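# Lift headset by headband, hold its cable raised

## Task

Use the left arm to keep the headset (the body, not the cable) motionless, gripped by its headband, with the headset's lowest point at least roughly a hand's length above the table and no part of it extending beyond the table edge. The headband must sit pinched between the left fingers with the left gripper commanded to full closure (-1). Those fingers may contact only the headband. Apart from its own cable, nothing may touch the headset, though the right arm is allowed to. The right gripper must hold the cable firmly, between the fingers rather than at their extreme tips or edges, at a point below where the cable exits the ear cup. Along the stretch from the ear cup to the right grip, the cable must stay well above the table and touch nothing except itself, the headset and the arms. If the right arm were removed, no part of the headset may drop more than a little. The cable's loose end must not dangle below the table top. Should that end ever fall well under the table top or reach well beyond the table edge, held or not, the task is failed. Declare completion only once every one of these holds, and it must still hold afterwards. Only the requested hold may rely on the robot; any other arrangement that stays in place solely because the robot props it up counts as not done.

## Robot and tools

ROBOT. Two arms, left_arm and right_arm, each with six revolute joints plus a parallel gripper. Joint order for an arm: waist, shoulder, elbow, wrist pitch, wrist yaw, wrist roll, then the gripper opening. Stated joint ranges in radians, in that order: waist -2.618 to 3.054, shoulder 0.000 to 3.142, elbow 0.000 to 3.142, wrist pitch -1.571 to 1.571, wrist yaw -1.571 to 1.571, wrist roll -2.094 to 2.094. The real end of each range may differ by up to 0.036 rad either way.

FRAME. Poses printed in results use one scene frame shared by both arms: origin on the table top midway between the arms, +z up, +x out across the table, left_arm on the +y side. The words left and right are arm names, not image sides. Printed hand positions are approximate, worse at long reach. end_effector_position is the point between the finger pads, about 1 cm short of the fingertips; the fingers point along the gripper's +z and close along its y axis. Orientation is given as a quaternion in w,x,y,z order.

TOOL execute_actions. Argument actions is a list holding one item or nothing; optional pictures (boolean) turns camera images on or off for that result.
- {"actions": []} moves nothing and just reports the state.
- Motion: {"actions": [{"rows": [[...]], "steps": N}]}, N from 1 to 15 (default 15), each step 1/30 s. rows is a list of 1 to 15 rows; each row is applied for one step and the final row repeats for any remaining steps.
- Each row is a single flat list of exactly 14 numbers covering both arms, always all 14 even when one arm stays still: left_arm's six joint targets then its opening, then right_arm's six joint targets then its opening. Joint numbers are absolute target angles in radians, in the same form as the Joint positions line, not offsets. Opening is a scaled value from -1 (closed) to +1 (fully open, about 0.094 m pad gap).
- Wait: {"actions": [{"steps": N}]}, N up to 300, with no rows; it sends nothing new and returns once N steps have elapsed since the previous result (your own reply time counts toward them).
A call is rejected, and nothing is sent, if any joint target sits more than 0.036 rad beyond a range end and also further out than that joint's last reported angle. A target past the true end is clipped there and the result may say "joint sent to its limit" (possibly about an earlier action); absence of that line does not prove more travel is available.

MOTION LIMITS. Per step, each joint's sent target is kept within a fixed lead of its measured angle: waist 0.202, shoulder 0.258, elbow 0.238, wrist pitch 0.573, wrist yaw and roll 0.522 rad. If the targets would move a gripper more than 70 mm from where it is, all of that arm's targets are pulled back proportionally. So large moves take several calls. The simulation keeps running while you think and write: arms keep heading for the last row sent until everything has nearly stopped or a step is HELD; fingers still moving keep moving.

GRIPPING. grip_measured reports the finger opening on the same -1..+1 scale you command; each gripper's reading can be off by about 1 mm, consistently. Away from the ends of the scale the fingers go to where grip_measured would equal your number. To hold something, command below grip_measured: about 0.03 below for a secure grip, less for a lighter one. Pad force tops out near 50 to 62 N (lower on some grippers, and weaker on items under about 2 mm thick); first contact can spike harder. For this job the left gripper must finally be commanded to -1 on the headband.

RESULT LINES. The state line gives left_arm and right_arm pose (position in metres, quaternion wxyz). Joint positions and Joint velocities list each arm's joints (rad, rad/s) then pad gap (m, m/s). grip_measured per gripper. Joint torques, same order without the gripper, are total drive output with per-unit offset, scale and noise; friction can mask or fake loads. HELD flags steps where all or part of your row was not sent. "joint command not followed" means a clearance check altered or stopped some joint targets; the rest of the row still ran. MOTOR HOT appears from 75 °C; at 90 °C that arm halts for 10 s, and at 100 °C its motors and gripper let go and the arm drops; both show as OVER-TEMPERATURE FAULT. Holding loads heats motors even while you are thinking, and some heat persists into later scenes.

CAMERAS. cam_high, cam_low, cam_left_wrist, cam_right_wrist, each 504x504, sent in that order. zoom_image takes camera (one of those names) and region [x0, y0, x1, y1] in that camera's pixels, origin top-left, at most 504 by 504, and returns a closer view of its latest image.

finished_scene takes scene, the number of the current scene; it ends it irreversibly, reports whether the goal was met, and starts the next one whose task appears in that result. Answering without any tool call ends everything.

AVOID. Arms striking or pressing on each other (can end the scene), pushing anything off the table, dropping or slipping the headset, slams and very hard pushes, letting the cable end fall below the table top or past its edge, and overheating. Brief external tugs on held parts or pushes on loose items may occur; grips should tolerate them. Smooth motion and low effort are preferred.

Each tool is called after "Request:" as a command line: name --argument value for each argument, lists and objects as JSON in quotes; but a table of rows of numbers goes row by row, as --pt "numbers of a row", without its own name.

## Session

Request:
execute_actions --actions '[]'

Scene clock: 0.00 s of 4000.00 s.
left_arm: end_effector_position=(+0.2344, +0.0393, +0.2729) grip_measured=-0.806 end_effector_quat_wxyz=(+0.268, +0.208, +0.932, -0.127) | right_arm: end_effector_position=(+0.4106, -0.2779, +0.3956) grip_measured=+1.000 end_effector_quat_wxyz=(+0.586, -0.106, +0.777, -0.204)
Joint positions: left_arm=[-0.944  1.529  1.683 -1.163 -0.229 -0.567  0.009] | right_arm=[-0.071  1.24   1.342 -0.336  0.152 -0.434  0.094]
Joint velocities: left_arm=[ 0.012 -0.007  0.007  0.037  0.022  0.051  0.   ] | right_arm=[-0.012  0.017 -0.007  0.081 -0.007  0.037  0.   ]
Joint torques (N m, as the arm reports them, + toward a larger angle): no reading
Motor temperatures (°C, as the motors report them): left_arm=[23 24 24 29 21 24] | right_arm=[21 24 28 32 23 23]

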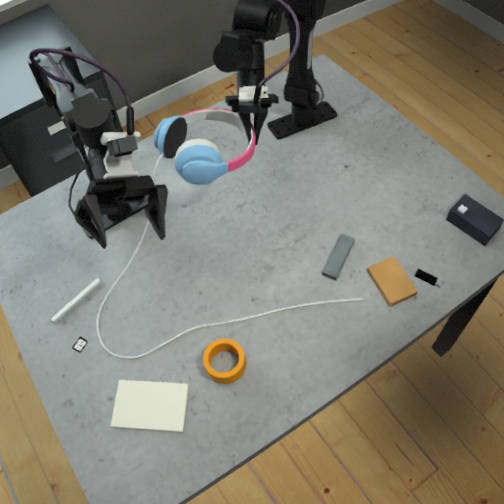

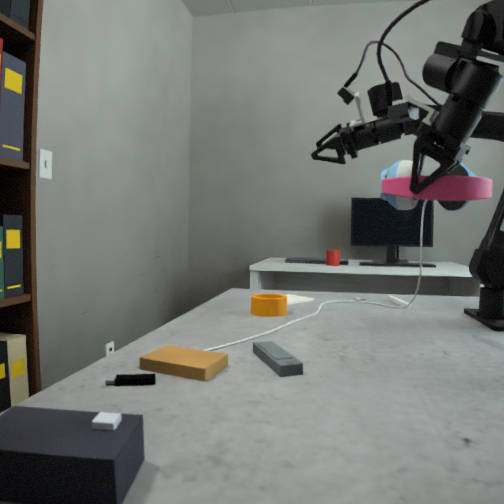

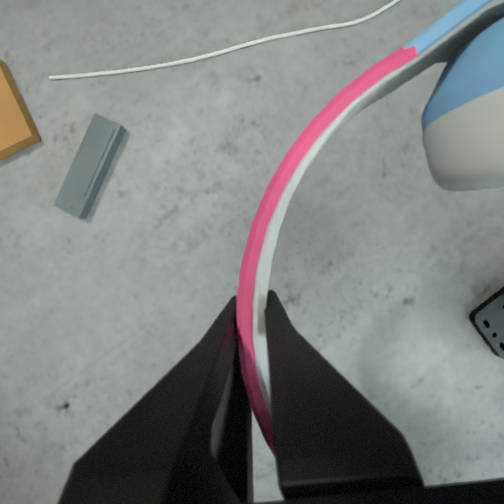

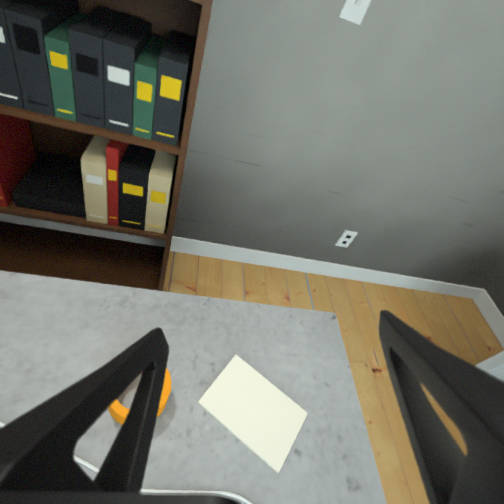

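Request:
zoom_image --camera "cam_high" --region '[80, 70, 300, 290]'

Request:
zoom_image --camera "cam_low" --region '[304, 130, 504, 330]'

Region (80, 70, 300, 290) of cam_high's 504x504 image, scaled by 2.291, with more detail than that image has.

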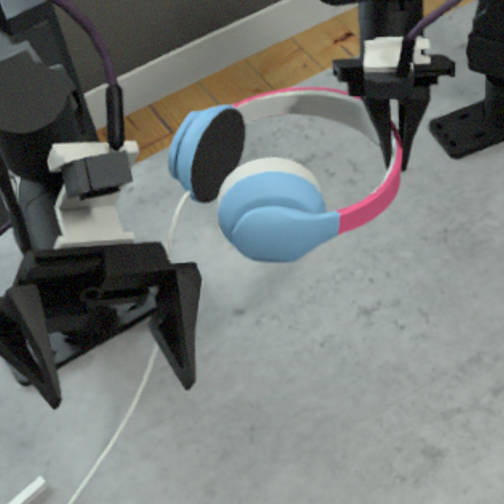

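Region (304, 130, 504, 330) of cam_low's 504x504 image, scaled by 2.520, with more detail than that image has.

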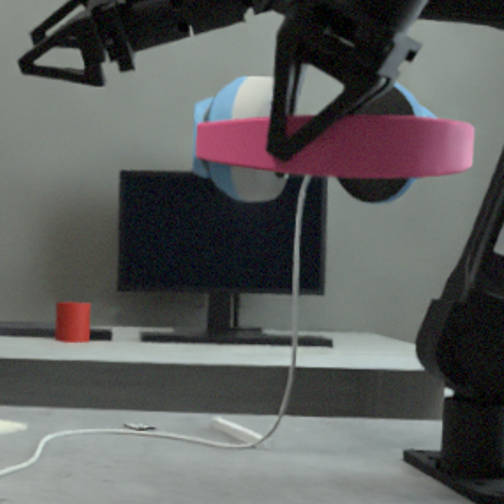

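Request:
execute_actions --actions '[{"rows": [ [-0.941,1.529,1.683,-1.155,-0.220,-0.565,-1, -0.071,1.238,1.339,-0.336,0.151,-0.433,1], [-0.934,1.529,1.683,-1.155,-0.215,-0.559,-1, -0.071,1.232,1.332,-0.335,0.150,-0.428,1], [-0.922,1.529,1.683,-1.155,-0.209,-0.548,-1, -0.071,1.222,1.319,-0.334,0.147,-0.422,1], [-0.905,1.529,1.683,-1.155,-0.200,-0.535,-1, -0.071,1.209,1.302,-0.332,0.144,-0.412,1], [-0.885,1.529,1.683,-1.155,-0.188,-0.518,-1, -0.071,1.193,1.281,-0.329,0.140,-0.401,1], [-0.861,1.529,1.683,-1.155,-0.175,-0.498,-1, -0.071,1.173,1.256,-0.327,0.135,-0.388,1], [-0.834,1.529,1.683,-1.155,-0.160,-0.475,-1, -0.071,1.152,1.228,-0.324,0.130,-0.373,1], [-0.804,1.529,1.683,-1.155,-0.144,-0.450,-1, -0.071,1.128,1.197,-0.321,0.124,-0.356,1], [-0.771,1.529,1.683,-1.155,-0.126,-0.423,-1, -0.071,1.102,1.164,-0.317,0.117,-0.338,1], [-0.737,1.529,1.683,-1.155,-0.107,-0.394,-1, -0.071,1.074,1.128,-0.313,0.110,-0.319,1], [-0.700,1.529,1.683,-1.155,-0.087,-0.364,-1, -0.071,1.045,1.091,-0.309,0.103,-0.299,1], [-0.662,1.529,1.683,-1.155,-0.066,-0.332,-1, -0.071,1.015,1.052,-0.305,0.095,-0.278,1], [-0.624,1.529,1.683,-1.155,-0.045,-0.300,-1, -0.071,0.984,1.012,-0.301,0.087,-0.256,1], [-0.584,1.529,1.683,-1.155,-0.023,-0.267,-1, -0.071,0.952,0.971,-0.296,0.079,-0.234,1], [-0.544,1.529,1.683,-1.155,-0.002,-0.234,-1, -0.068,0.920,0.930,-0.292,0.071,-0.212,1] ], "steps": 15}]' --pictures false

Request:
execute_actions --actions '[{"rows": [ [-0.504,1.529,1.683,-1.155,0.020,-0.200,-1, -0.059,0.888,0.888,-0.288,0.063,-0.190,1], [-0.464,1.529,1.683,-1.155,0.042,-0.167,-1, -0.044,0.856,0.847,-0.283,0.055,-0.168,1], [-0.426,1.529,1.683,-1.155,0.063,-0.135,-1, -0.025,0.825,0.807,-0.279,0.047,-0.146,1], [-0.388,1.529,1.683,-1.155,0.084,-0.103,-1, -0.001,0.795,0.768,-0.275,0.039,-0.125,1], [-0.351,1.529,1.683,-1.155,0.104,-0.073,-1, 0.027,0.766,0.731,-0.271,0.032,-0.105,1], [-0.317,1.529,1.683,-1.155,0.123,-0.044,-1, 0.058,0.738,0.695,-0.267,0.025,-0.086,1], [-0.284,1.529,1.683,-1.155,0.141,-0.017,-1, 0.091,0.712,0.662,-0.263,0.018,-0.068,1], [-0.254,1.529,1.683,-1.155,0.157,0.008,-1, 0.127,0.688,0.631,-0.260,0.012,-0.051,1], [-0.227,1.529,1.683,-1.155,0.172,0.031,-1, 0.164,0.667,0.603,-0.257,0.007,-0.036,1], [-0.203,1.529,1.683,-1.155,0.185,0.051,-1, 0.203,0.647,0.578,-0.255,0.002,-0.023,1], [-0.183,1.529,1.683,-1.155,0.197,0.068,-1, 0.242,0.631,0.557,-0.252,-0.002,-0.012,1], [-0.166,1.529,1.683,-1.155,0.206,0.081,-1, 0.281,0.618,0.540,-0.250,-0.005,-0.002,1], [-0.154,1.529,1.683,-1.155,0.212,0.092,-1, 0.319,0.608,0.527,-0.249,-0.008,0.004,1], [-0.147,1.529,1.683,-1.155,0.217,0.098,-1, 0.356,0.602,0.520,-0.248,-0.009,0.009,1], [-0.144,1.529,1.683,-1.155,0.218,0.100,-1, 0.392,0.600,0.517,-0.248,-0.010,0.010,1] ], "steps": 15}]' --pictures false

Request:
execute_actions --actions '[{"rows": [ [-0.144,1.529,1.683,-1.155,0.218,0.100,-1, 0.426,0.600,0.517,-0.248,-0.010,0.010,1], [-0.144,1.529,1.683,-1.155,0.218,0.100,-1, 0.456,0.600,0.517,-0.248,-0.010,0.010,1], [-0.144,1.529,1.683,-1.155,0.218,0.100,-1, 0.484,0.600,0.517,-0.248,-0.010,0.010,1], [-0.144,1.529,1.683,-1.155,0.218,0.100,-1, 0.508,0.600,0.517,-0.248,-0.010,0.010,1], [-0.144,1.529,1.683,-1.155,0.218,0.100,-1, 0.527,0.600,0.517,-0.248,-0.010,0.010,1], [-0.144,1.529,1.683,-1.155,0.218,0.100,-1, 0.542,0.600,0.517,-0.248,-0.010,0.010,1], [-0.144,1.529,1.683,-1.155,0.218,0.100,-1, 0.551,0.600,0.517,-0.248,-0.010,0.010,1], [-0.144,1.529,1.683,-1.155,0.218,0.100,-1, 0.554,0.600,0.517,-0.248,-0.010,0.010,1] ], "steps": 15}]'

Scene clock: 120.50 s of 4000.00 s.
left_arm: end_effector_position=(+0.3050, +0.1086, +0.2658) grip_measured=-0.806 end_effector_quat_wxyz=(+0.251, +0.179, +0.946, -0.099) | right_arm: end_effector_position=(+0.3575, -0.2684, +0.3272) grip_measured=+1.000 end_effector_quat_wxyz=(+0.574, -0.071, +0.803, -0.145)
Joint positions: left_arm=[-0.614  1.533  1.683 -1.182 -0.092 -0.344  0.009] | right_arm=[-0.071  1.     1.004 -0.309  0.11  -0.301  0.094]
Joint velocities: left_arm=[1.111 0.051 0.017 0.007 0.374 0.813 0.   ] | right_arm=[-0.007 -0.955 -1.121  0.007 -0.212  0.52   0.   ]
Joint torques (N m, as the arm reports them, + toward a larger angle): left_arm=[ 0.09 -5.94  7.2   1.51  0.16 -0.08] | right_arm=[ 0.31 -3.76  6.22  2.28 -0.09  0.07]
Motor temperatures (°C, as the motors report them): left_arm=[23 27 28 35 21 24] | right_arm=[21 25 31 38 23 23]
Steps of this call (steps 1 to 90: nothing new was sent; then 117.00 s passed at rest; steps 91 to 105: all 15 steps of this action). Readings (joint positions):
91: left_arm=[-0.944 1.529 1.683 -1.164 -0.229 -0.566] | right_arm=[-0.071 1.240 1.342 -0.336 0.152 -0.434]
92: left_arm=[-0.944 1.529 1.683 -1.168 -0.229 -0.564] | right_arm=[-0.071 1.240 1.342 -0.336 0.152 -0.434]
94: left_arm=[-0.936 1.529 1.683 -1.175 -0.221 -0.552] | right_arm=[-0.071 1.238 1.334 -0.333 0.152 -0.433]
98: left_arm=[-0.864 1.529 1.683 -1.182 -0.185 -0.504] | right_arm=[-0.071 1.197 1.253 -0.323 0.147 -0.407]
105: the state above

Scene clock: 121.00 s of 4000.00 s.
left_arm: end_effector_position=(+0.3706, +0.2215, +0.2639) grip_measured=-0.806 end_effector_quat_wxyz=(+0.253, +0.175, +0.947, -0.093) | right_arm: end_effector_position=(+0.2713, -0.1358, +0.2164) grip_measured=+1.000 end_effector_quat_wxyz=(+0.554, -0.157, +0.814, +0.082)
Joint positions: left_arm=[-0.154  1.54   1.683 -1.182  0.13   0.048  0.009] | right_arm=[ 0.328  0.637  0.531 -0.277  0.016 -0.037  0.094]
Joint velocities: left_arm=[ 0.227  0.002  0.002 -0.007  0.154  0.388 -0.001] | right_arm=[ 1.077 -0.203 -0.271  0.11  -0.183  0.242  0.   ]
Joint torques (N m, as the arm reports them, + toward a larger angle): left_arm=[-0.37 -6.15  7.16  1.48  0.58 -0.08] | right_arm=[-0.05 -1.77  6.75  2.57 -0.05  0.06]
Motor temperatures (°C, as the motors report them): left_arm=[23 27 28 35 21 24] | right_arm=[21 25 31 38 23 23]
Steps of this call (steps 1 to 15: all 15 steps of this action). Readings (joint positions):
1: left_arm=[-0.574 1.535 1.683 -1.182 -0.076 -0.315] | right_arm=[-0.071 0.966 0.964 -0.305 0.103 -0.282]
2: left_arm=[-0.534 1.537 1.683 -1.182 -0.058 -0.285] | right_arm=[-0.068 0.932 0.923 -0.302 0.099 -0.261]
4: left_arm=[-0.454 1.540 1.683 -1.182 -0.024 -0.224] | right_arm=[-0.045 0.867 0.843 -0.294 0.087 -0.220]
8: left_arm=[-0.307 1.540 1.683 -1.182 0.045 -0.105] | right_arm=[0.064 0.753 0.692 -0.283 0.058 -0.140]
15: the state above

Scene clock: 121.50 s of 4000.00 s.
left_arm: end_effector_position=(+0.3691, +0.2175, +0.2648) grip_measured=-0.806 end_effector_quat_wxyz=(+0.254, +0.204, +0.940, -0.105) | right_arm: end_effector_position=(+0.2420, -0.0764, +0.2185) grip_measured=+1.000 end_effector_quat_wxyz=(+0.543, -0.234, +0.790, +0.162)
Joint positions: left_arm=[-0.145  1.54   1.683 -1.182  0.172  0.105  0.009] | right_arm=[ 0.546  0.629  0.522 -0.259 -0.003  0.     0.094]
Joint velocities: left_arm=[-0.002 -0.002  0.012 -0.007 -0.066  0.037  0.   ] | right_arm=[ 0.007  0.002 -0.007  0.037 -0.007 -0.037  0.   ]
Joint torques (N m, as the arm reports them, + toward a larger angle): left_arm=[ 0.12 -6.1   7.2   1.48  0.51 -0.06] | right_arm=[ 0.67 -1.95  6.37  2.35 -0.06  0.06]
Motor temperatures (°C, as the motors report them): left_arm=[23 27 28 35 21 24] | right_arm=[21 25 31 38 23 23]
Steps of this call (steps 1 to 15: all 15 steps of this action). Readings (joint positions):
1: left_arm=[-0.148 1.540 1.683 -1.182 0.136 0.059] | right_arm=[0.364 0.632 0.524 -0.277 0.013 -0.029]
2: left_arm=[-0.145 1.540 1.683 -1.182 0.141 0.069] | right_arm=[0.399 0.630 0.522 -0.276 0.010 -0.023]
4: left_arm=[-0.145 1.540 1.683 -1.182 0.153 0.083] | right_arm=[0.460 0.630 0.522 -0.271 0.005 -0.014]
8: left_arm=[-0.145 1.540 1.683 -1.182 0.166 0.098] | right_arm=[0.536 0.629 0.522 -0.263 -0.001 -0.005]
15: the state above

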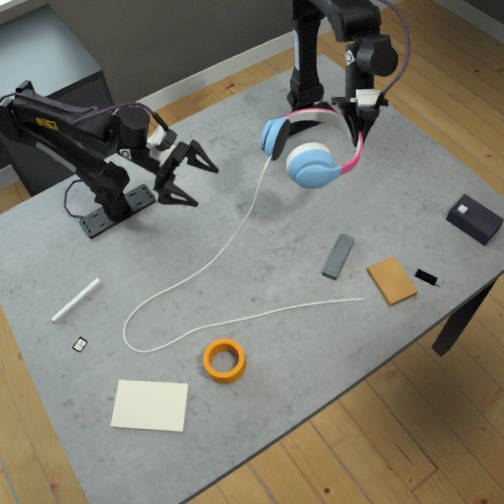

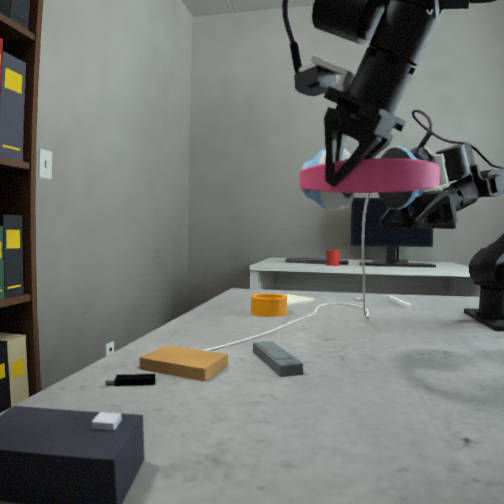

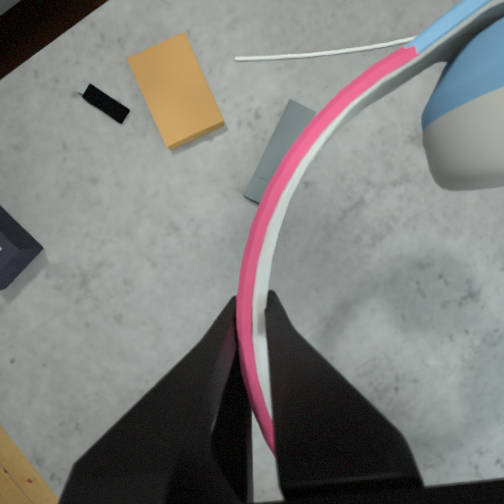

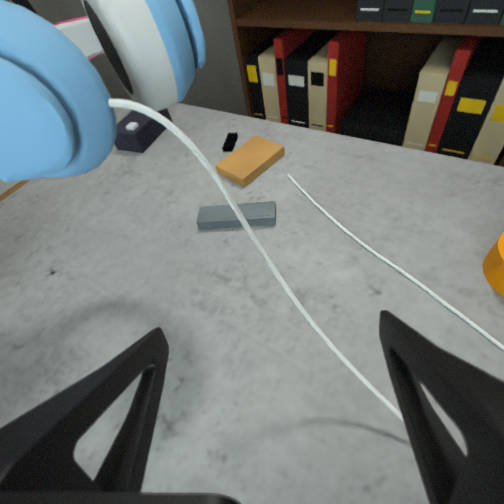

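Request:
execute_actions --actions '[]'

Request:
zoom_image --camera "cam_high" --region '[150, 100, 310, 260]'

Request:
zoom_image --camera "cam_low" --region '[290, 140, 480, 330]'

Scene clock: 130.33 s of 4000.00 s.
left_arm: end_effector_position=(+0.3690, +0.2174, +0.2648) grip_measured=-0.806 end_effector_quat_wxyz=(+0.254, +0.205, +0.940, -0.105) | right_arm: end_effector_position=(+0.2420, -0.0764, +0.2187) grip_measured=+1.000 end_effector_quat_wxyz=(+0.543, -0.233, +0.790, +0.162)
Joint positions: left_arm=[-0.145  1.54   1.683 -1.182  0.172  0.107  0.009] | right_arm=[ 0.546  0.629  0.522 -0.258 -0.003  0.002  0.094]
Joint velocities: left_arm=[-0.002  0.027  0.002  0.022 -0.007 -0.037  0.   ] | right_arm=[-0.017 -0.007 -0.007 -0.066 -0.037  0.037  0.   ]
Joint torques (N m, as the arm reports them, + toward a larger angle): left_arm=[ 0.09 -6.16  7.16  1.47  0.51 -0.06] | right_arm=[ 0.68 -1.95  6.38  2.34 -0.06  0.07]
Motor temperatures (°C, as the motors report them): left_arm=[23 27 27 35 21 24] | right_arm=[21 24 31 38 23 23]
Steps of this call (steps 1 to 15: the robot went on to your last target; steps 16 to 90: nothing new was sent; then 5.83 s passed at rest). Readings (joint positions):
1: left_arm=[-0.145 1.540 1.683 -1.182 0.172 0.106] | right_arm=[0.546 0.629 0.522 -0.259 -0.003 0.001]
2: left_arm=[-0.145 1.540 1.683 -1.182 0.172 0.106] | right_arm=[0.546 0.629 0.522 -0.259 -0.003 0.001]
4: left_arm=[-0.145 1.540 1.683 -1.182 0.172 0.106] | right_arm=[0.546 0.629 0.522 -0.259 -0.003 0.002]
8: left_arm=[-0.145 1.540 1.683 -1.182 0.172 0.107] | right_arm=[0.546 0.629 0.522 -0.259 -0.003 0.002]
90: the state above
All arms were judged still, so your last target was given up. Only a new action makes them travel on or press farther. Fingers that are still opening or closing keep moving.

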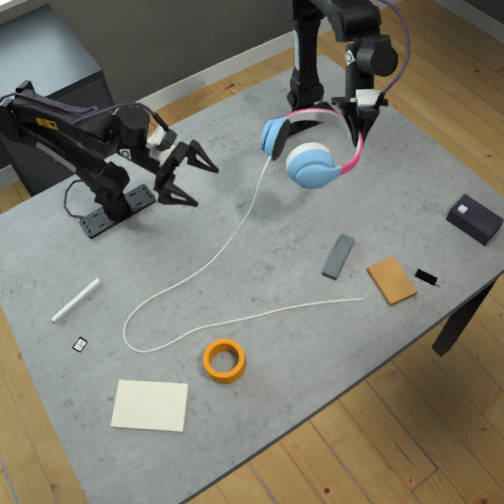

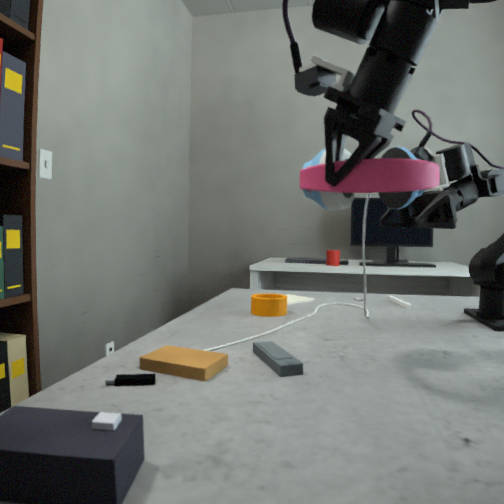

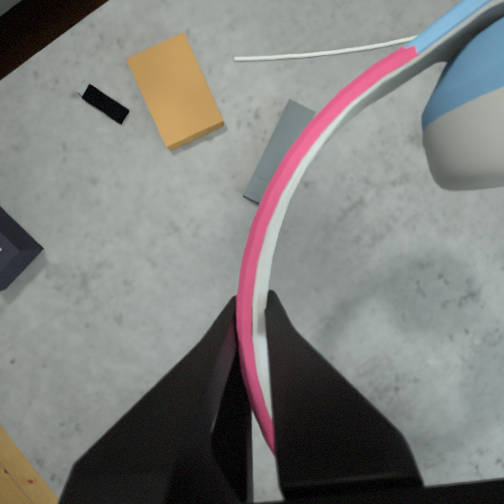

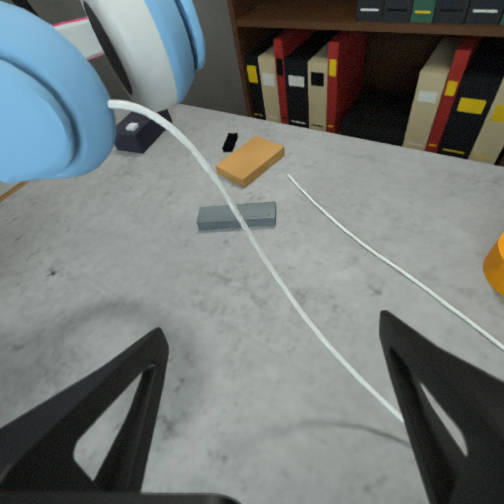

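Region (150, 100, 310, 260) of cam_high's 504x504 image, scaled by 3.150, with more detail than that image has.

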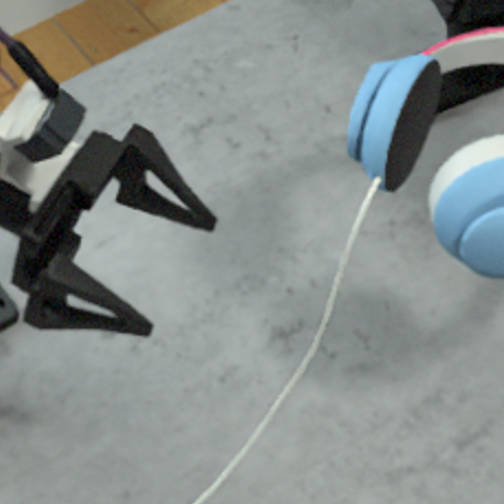

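Region (290, 140, 480, 330) of cam_low's 504x504 image, scaled by 2.653, with more detail than that image has.

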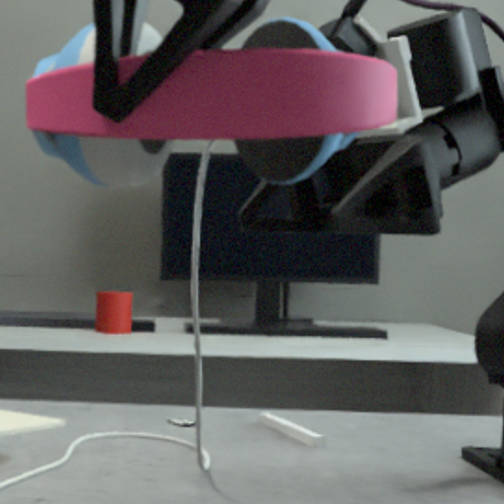

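Request:
execute_actions --actions '[{"rows": [ [-0.144,1.529,1.683,-1.155,0.218,0.100,-1, 0.558,0.637,0.531,-0.230,-0.010,-0.005,0.95], [-0.144,1.529,1.683,-1.155,0.218,0.100,-1, 0.564,0.659,0.534,-0.195,-0.010,-0.022,0.9], [-0.144,1.529,1.683,-1.155,0.218,0.100,-1, 0.572,0.692,0.538,-0.150,-0.010,-0.040,0.85], [-0.144,1.529,1.683,-1.155,0.218,0.100,-1, 0.581,0.736,0.545,-0.100,-0.010,-0.058,0.8], [-0.144,1.529,1.683,-1.155,0.218,0.100,-1, 0.590,0.787,0.554,-0.050,-0.010,-0.076,0.75], [-0.144,1.529,1.683,-1.155,0.218,0.100,-1, 0.598,0.843,0.566,0.000,-0.010,-0.094,0.7], [-0.144,1.529,1.683,-1.155,0.218,0.100,-1, 0.604,0.903,0.580,0.045,-0.010,-0.112,0.65], [-0.144,1.529,1.683,-1.155,0.218,0.100,-1, 0.608,0.963,0.596,0.088,-0.010,-0.130,0.6], [-0.144,1.529,1.683,-1.155,0.218,0.100,-1, 0.609,1.023,0.614,0.125,-0.010,-0.146,0.55], [-0.144,1.529,1.683,-1.155,0.218,0.100,-1, 0.609,1.079,0.633,0.155,-0.010,-0.160,0.5], [-0.144,1.529,1.683,-1.155,0.218,0.100,-1, 0.609,1.130,0.651,0.180,-0.010,-0.160,0.45], [-0.144,1.529,1.683,-1.155,0.218,0.100,-1, 0.609,1.174,0.668,0.198,-0.010,-0.160,0.4], [-0.144,1.529,1.683,-1.155,0.218,0.100,-1, 0.609,1.207,0.682,0.208,-0.010,-0.160,0.4], [-0.144,1.529,1.683,-1.155,0.218,0.100,-1, 0.609,1.229,0.691,0.212,-0.010,-0.160,0.4], [-0.144,1.529,1.683,-1.155,0.218,0.100,-1, 0.609,1.237,0.694,0.212,-0.010,-0.160,0.4] ], "steps": 15}]' --pictures false

Request:
execute_actions --actions '[{"rows": [ [-0.144,1.529,1.683,-1.155,0.218,0.100,-1, 0.609,1.237,0.694,0.212,-0.010,-0.160,0.4], [-0.144,1.529,1.683,-1.155,0.218,0.100,-1, 0.609,1.237,0.694,0.212,-0.010,-0.160,0.35], [-0.144,1.529,1.683,-1.155,0.218,0.100,-1, 0.609,1.237,0.694,0.212,-0.010,-0.160,0.27], [-0.144,1.529,1.683,-1.155,0.218,0.100,-1, 0.609,1.237,0.694,0.212,-0.010,-0.160,0.17], [-0.144,1.529,1.683,-1.155,0.218,0.100,-1, 0.609,1.237,0.694,0.212,-0.010,-0.160,0.06], [-0.144,1.529,1.683,-1.155,0.218,0.100,-1, 0.609,1.237,0.694,0.212,-0.010,-0.160,-0.05], [-0.144,1.529,1.683,-1.155,0.218,0.100,-1, 0.609,1.237,0.694,0.212,-0.010,-0.160,-0.16], [-0.144,1.529,1.683,-1.155,0.218,0.100,-1, 0.609,1.237,0.694,0.212,-0.010,-0.160,-0.27], [-0.144,1.529,1.683,-1.155,0.218,0.100,-1, 0.609,1.237,0.694,0.212,-0.010,-0.160,-0.38], [-0.144,1.529,1.683,-1.155,0.218,0.100,-1, 0.609,1.237,0.694,0.212,-0.010,-0.160,-0.48], [-0.144,1.529,1.683,-1.155,0.218,0.100,-1, 0.609,1.237,0.694,0.212,-0.010,-0.160,-0.57], [-0.144,1.529,1.683,-1.155,0.218,0.100,-1, 0.609,1.237,0.694,0.212,-0.010,-0.160,-0.64], [-0.144,1.529,1.683,-1.155,0.218,0.100,-1, 0.609,1.237,0.694,0.212,-0.010,-0.160,-0.70], [-0.144,1.529,1.683,-1.155,0.218,0.100,-1, 0.609,1.237,0.694,0.212,-0.010,-0.160,-0.74], [-0.144,1.529,1.683,-1.155,0.218,0.100,-1, 0.609,1.237,0.694,0.212,-0.010,-0.160,-0.76] ], "steps": 15}]'

Request:
zoom_image --camera "cam_high" --region '[200, 140, 300, 240]'

Scene clock: 250.83 s of 4000.00 s.
left_arm: end_effector_position=(+0.3690, +0.2174, +0.2648) grip_measured=-0.806 end_effector_quat_wxyz=(+0.254, +0.205, +0.940, -0.105) | right_arm: end_effector_position=(+0.3170, -0.0022, +0.1854) grip_measured=+0.403 end_effector_quat_wxyz=(+0.526, -0.313, +0.780, +0.135)
Joint positions: left_arm=[-0.145  1.54   1.683 -1.182  0.172  0.107  0.009] | right_arm=[ 0.601  1.207  0.653  0.131 -0.003 -0.132  0.066]
Joint velocities: left_arm=[ 0.007  0.002 -0.007 -0.022  0.037  0.081 -0.   ] | right_arm=[-0.007  0.725  0.227  0.432 -0.007 -0.125 -0.   ]
Joint torques (N m, as the arm reports them, + toward a larger angle): left_arm=[ 0.12 -6.15  7.17  1.47  0.51 -0.05] | right_arm=[ 0.7  -4.86  8.42  2.34 -0.06 -0.07]
Motor temperatures (°C, as the motors report them): left_arm=[23 28 27 36 22 24] | right_arm=[21 24 31 40 23 23]
Steps of this call (steps 1 to 90: nothing new was sent; then 117.00 s passed at rest; steps 91 to 105: all 15 steps of this action). Readings (joint positions):
91: left_arm=[-0.145 1.540 1.683 -1.182 0.172 0.107] | right_arm=[0.546 0.629 0.522 -0.256 -0.003 0.002]
92: left_arm=[-0.145 1.540 1.683 -1.182 0.172 0.107] | right_arm=[0.548 0.630 0.522 -0.250 -0.003 0.000]
94: left_arm=[-0.145 1.540 1.683 -1.182 0.172 0.107] | right_arm=[0.558 0.658 0.522 -0.209 -0.003 -0.013]
98: left_arm=[-0.145 1.540 1.683 -1.182 0.172 0.107] | right_arm=[0.590 0.846 0.549 -0.072 -0.003 -0.061]
105: the state above

Scene clock: 251.33 s of 4000.00 s.
left_arm: end_effector_position=(+0.3690, +0.2173, +0.2649) grip_measured=-0.806 end_effector_quat_wxyz=(+0.254, +0.205, +0.939, -0.105) | right_arm: end_effector_position=(+0.3250, +0.0036, +0.1934) grip_measured=-0.746 end_effector_quat_wxyz=(+0.546, -0.315, +0.765, +0.134)
Joint positions: left_arm=[-0.145  1.54   1.683 -1.182  0.173  0.107  0.009] | right_arm=[ 0.601  1.236  0.659  0.2   -0.003 -0.15   0.012]
Joint velocities: left_arm=[-0.007 -0.012  0.002  0.081 -0.051 -0.051 -0.   ] | right_arm=[-0.007 -0.007  0.002  0.007 -0.081 -0.007 -0.021]
Joint torques (N m, as the arm reports them, + toward a larger angle): left_arm=[ 0.12 -6.15  7.19  1.48  0.51 -0.06] | right_arm=[ 0.7  -3.84  8.97  2.34 -0.06 -0.08]
Motor temperatures (°C, as the motors report them): left_arm=[23 28 27 36 22 24] | right_arm=[21 24 31 40 23 23]
Steps of this call (steps 1 to 15: all 15 steps of this action). Readings (joint positions):
1: left_arm=[-0.145 1.540 1.683 -1.182 0.172 0.107] | right_arm=[0.601 1.226 0.658 0.144 -0.003 -0.135]
2: left_arm=[-0.145 1.540 1.683 -1.182 0.172 0.107] | right_arm=[0.601 1.234 0.659 0.153 -0.003 -0.138]
4: left_arm=[-0.145 1.540 1.683 -1.182 0.172 0.107] | right_arm=[0.601 1.236 0.659 0.167 -0.003 -0.143]
8: left_arm=[-0.145 1.540 1.683 -1.182 0.173 0.107] | right_arm=[0.601 1.236 0.659 0.190 -0.003 -0.148]
15: the state above

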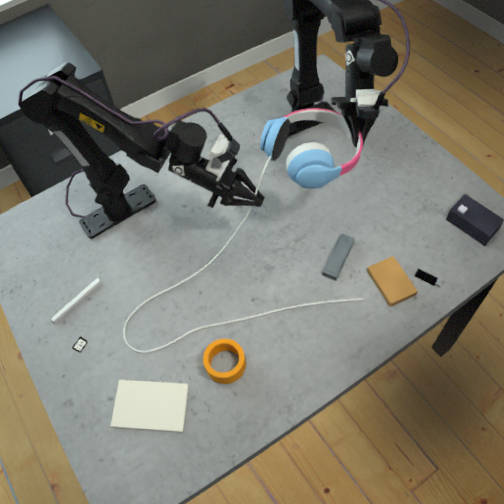

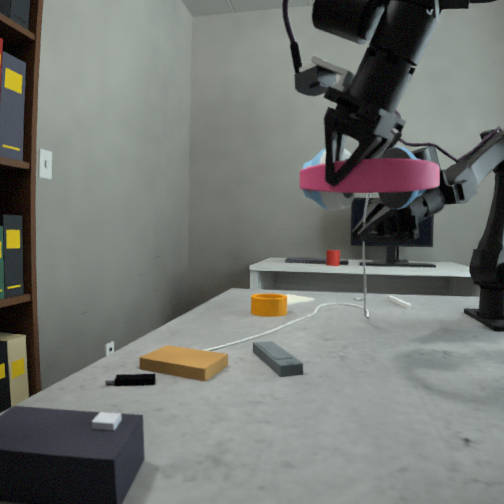

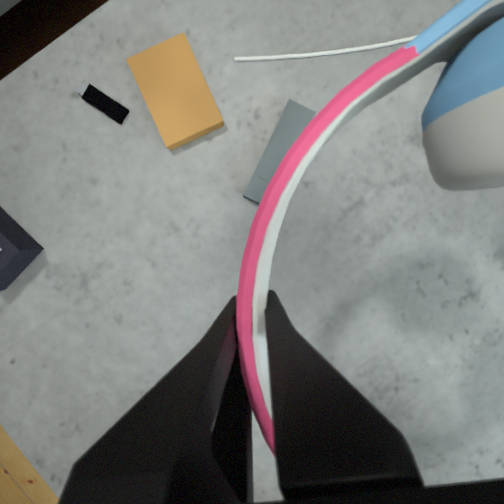

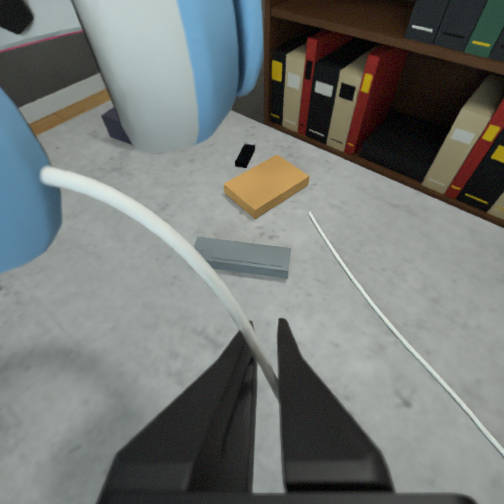

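Region (200, 140, 300, 240) of cam_high's 504x504 image, scaled by 5.040, with more detail than that image has.

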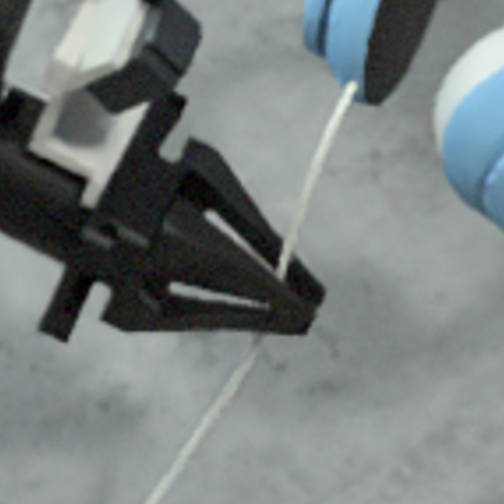

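The cable sits about 1.8 cm behind the tips, as in scene 1. Closing fully.

Request:
execute_actions --actions '[{"rows": [ [-0.144,1.529,1.683,-1.155,0.218,0.100,-1, 0.609,1.237,0.694,0.212,-0.010,-0.160,-0.79], [-0.144,1.529,1.683,-1.155,0.218,0.100,-1, 0.609,1.237,0.694,0.212,-0.010,-0.160,-0.82], [-0.144,1.529,1.683,-1.155,0.218,0.100,-1, 0.609,1.237,0.694,0.212,-0.010,-0.160,-0.845], [-0.144,1.529,1.683,-1.155,0.218,0.100,-1, 0.609,1.237,0.694,0.212,-0.010,-0.160,-0.87], [-0.144,1.529,1.683,-1.155,0.218,0.100,-1, 0.609,1.237,0.694,0.212,-0.010,-0.160,-0.89], [-0.144,1.529,1.683,-1.155,0.218,0.100,-1, 0.609,1.237,0.694,0.212,-0.010,-0.160,-0.905], [-0.144,1.529,1.683,-1.155,0.218,0.100,-1, 0.609,1.237,0.694,0.212,-0.010,-0.160,-0.92], [-0.144,1.529,1.683,-1.155,0.218,0.100,-1, 0.609,1.237,0.694,0.212,-0.010,-0.160,-0.935], [-0.144,1.529,1.683,-1.155,0.218,0.100,-1, 0.609,1.237,0.694,0.212,-0.010,-0.160,-0.95], [-0.144,1.529,1.683,-1.155,0.218,0.100,-1, 0.609,1.237,0.694,0.212,-0.010,-0.160,-0.965], [-0.144,1.529,1.683,-1.155,0.218,0.100,-1, 0.609,1.237,0.694,0.212,-0.010,-0.160,-0.98], [-0.144,1.529,1.683,-1.155,0.218,0.100,-1, 0.609,1.237,0.694,0.212,-0.010,-0.160,-1] ], "steps": 15}]'

Request:
zoom_image --camera "cam_high" --region '[200, 140, 300, 240]'

Scene clock: 268.47 s of 4000.00 s.
left_arm: end_effector_position=(+0.3690, +0.2173, +0.2649) grip_measured=-0.806 end_effector_quat_wxyz=(+0.254, +0.205, +0.939, -0.105) | right_arm: end_effector_position=(+0.3252, +0.0038, +0.1941) grip_measured=-0.955 end_effector_quat_wxyz=(+0.547, -0.315, +0.764, +0.134)
Joint positions: left_arm=[-0.145  1.54   1.683 -1.182  0.173  0.107  0.009] | right_arm=[ 0.601  1.236  0.659  0.203 -0.003 -0.152  0.002]
Joint velocities: left_arm=[ 0.002 -0.007 -0.022  0.022  0.022 -0.007  0.   ] | right_arm=[ 0.012  0.007 -0.002 -0.081  0.007  0.022  0.   ]
Joint torques (N m, as the arm reports them, + toward a larger angle): left_arm=[ 0.1  -6.15  7.16  1.48  0.5  -0.06] | right_arm=[ 0.7  -3.84  8.96  2.32 -0.06 -0.07]
Motor temperatures (°C, as the motors report them): left_arm=[23 28 27 36 22 24] | right_arm=[21 24 32 40 23 23]
Steps of this call (steps 1 to 15: the robot went on to your last target; steps 16 to 90: nothing new was sent; then 13.63 s passed at rest; steps 91 to 105: all 15 steps of this action). Readings (joint positions):
91: left_arm=[-0.145 1.540 1.683 -1.182 0.173 0.107] | right_arm=[0.601 1.236 0.659 0.202 -0.003 -0.151]
92: left_arm=[-0.145 1.540 1.683 -1.182 0.173 0.107] | right_arm=[0.601 1.236 0.659 0.202 -0.003 -0.151]
94: left_arm=[-0.145 1.540 1.683 -1.182 0.173 0.107] | right_arm=[0.601 1.236 0.659 0.202 -0.003 -0.151]
98: left_arm=[-0.145 1.540 1.683 -1.182 0.173 0.107] | right_arm=[0.601 1.236 0.659 0.203 -0.003 -0.151]
105: the state above

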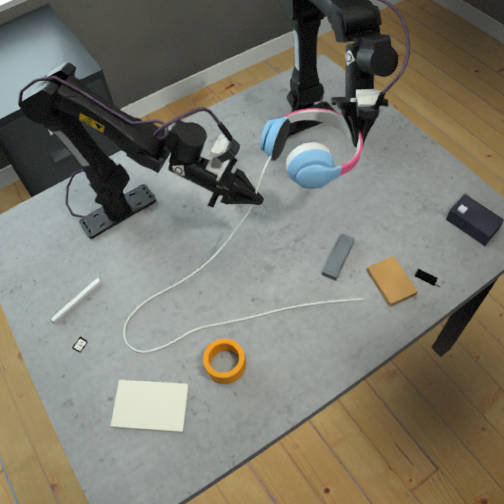

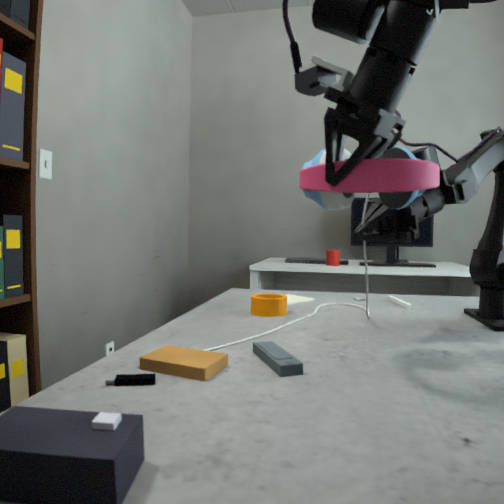

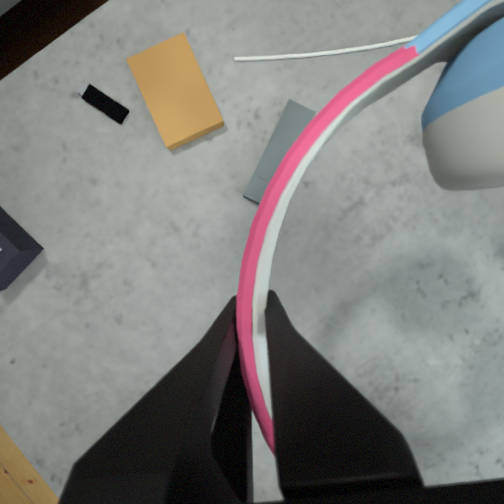

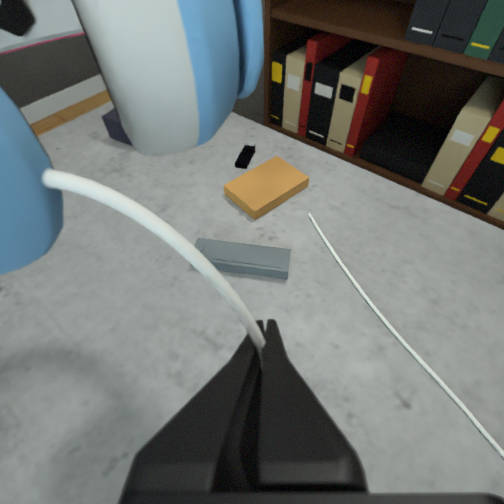

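Region (200, 140, 300, 240) of cam_high's 504x504 image, scaled by 5.040, with more detail than that image has.

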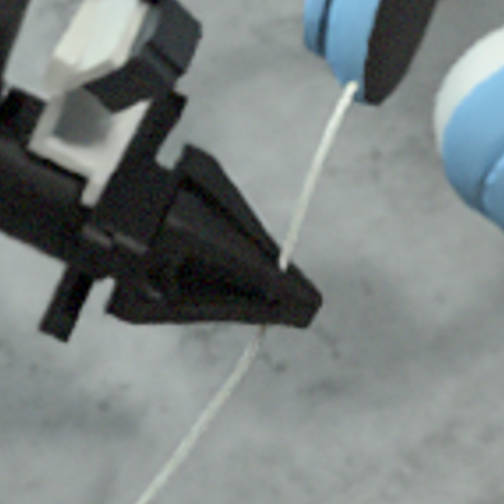

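Request:
finished_scene --scene 2

The scene is finished: the task was done.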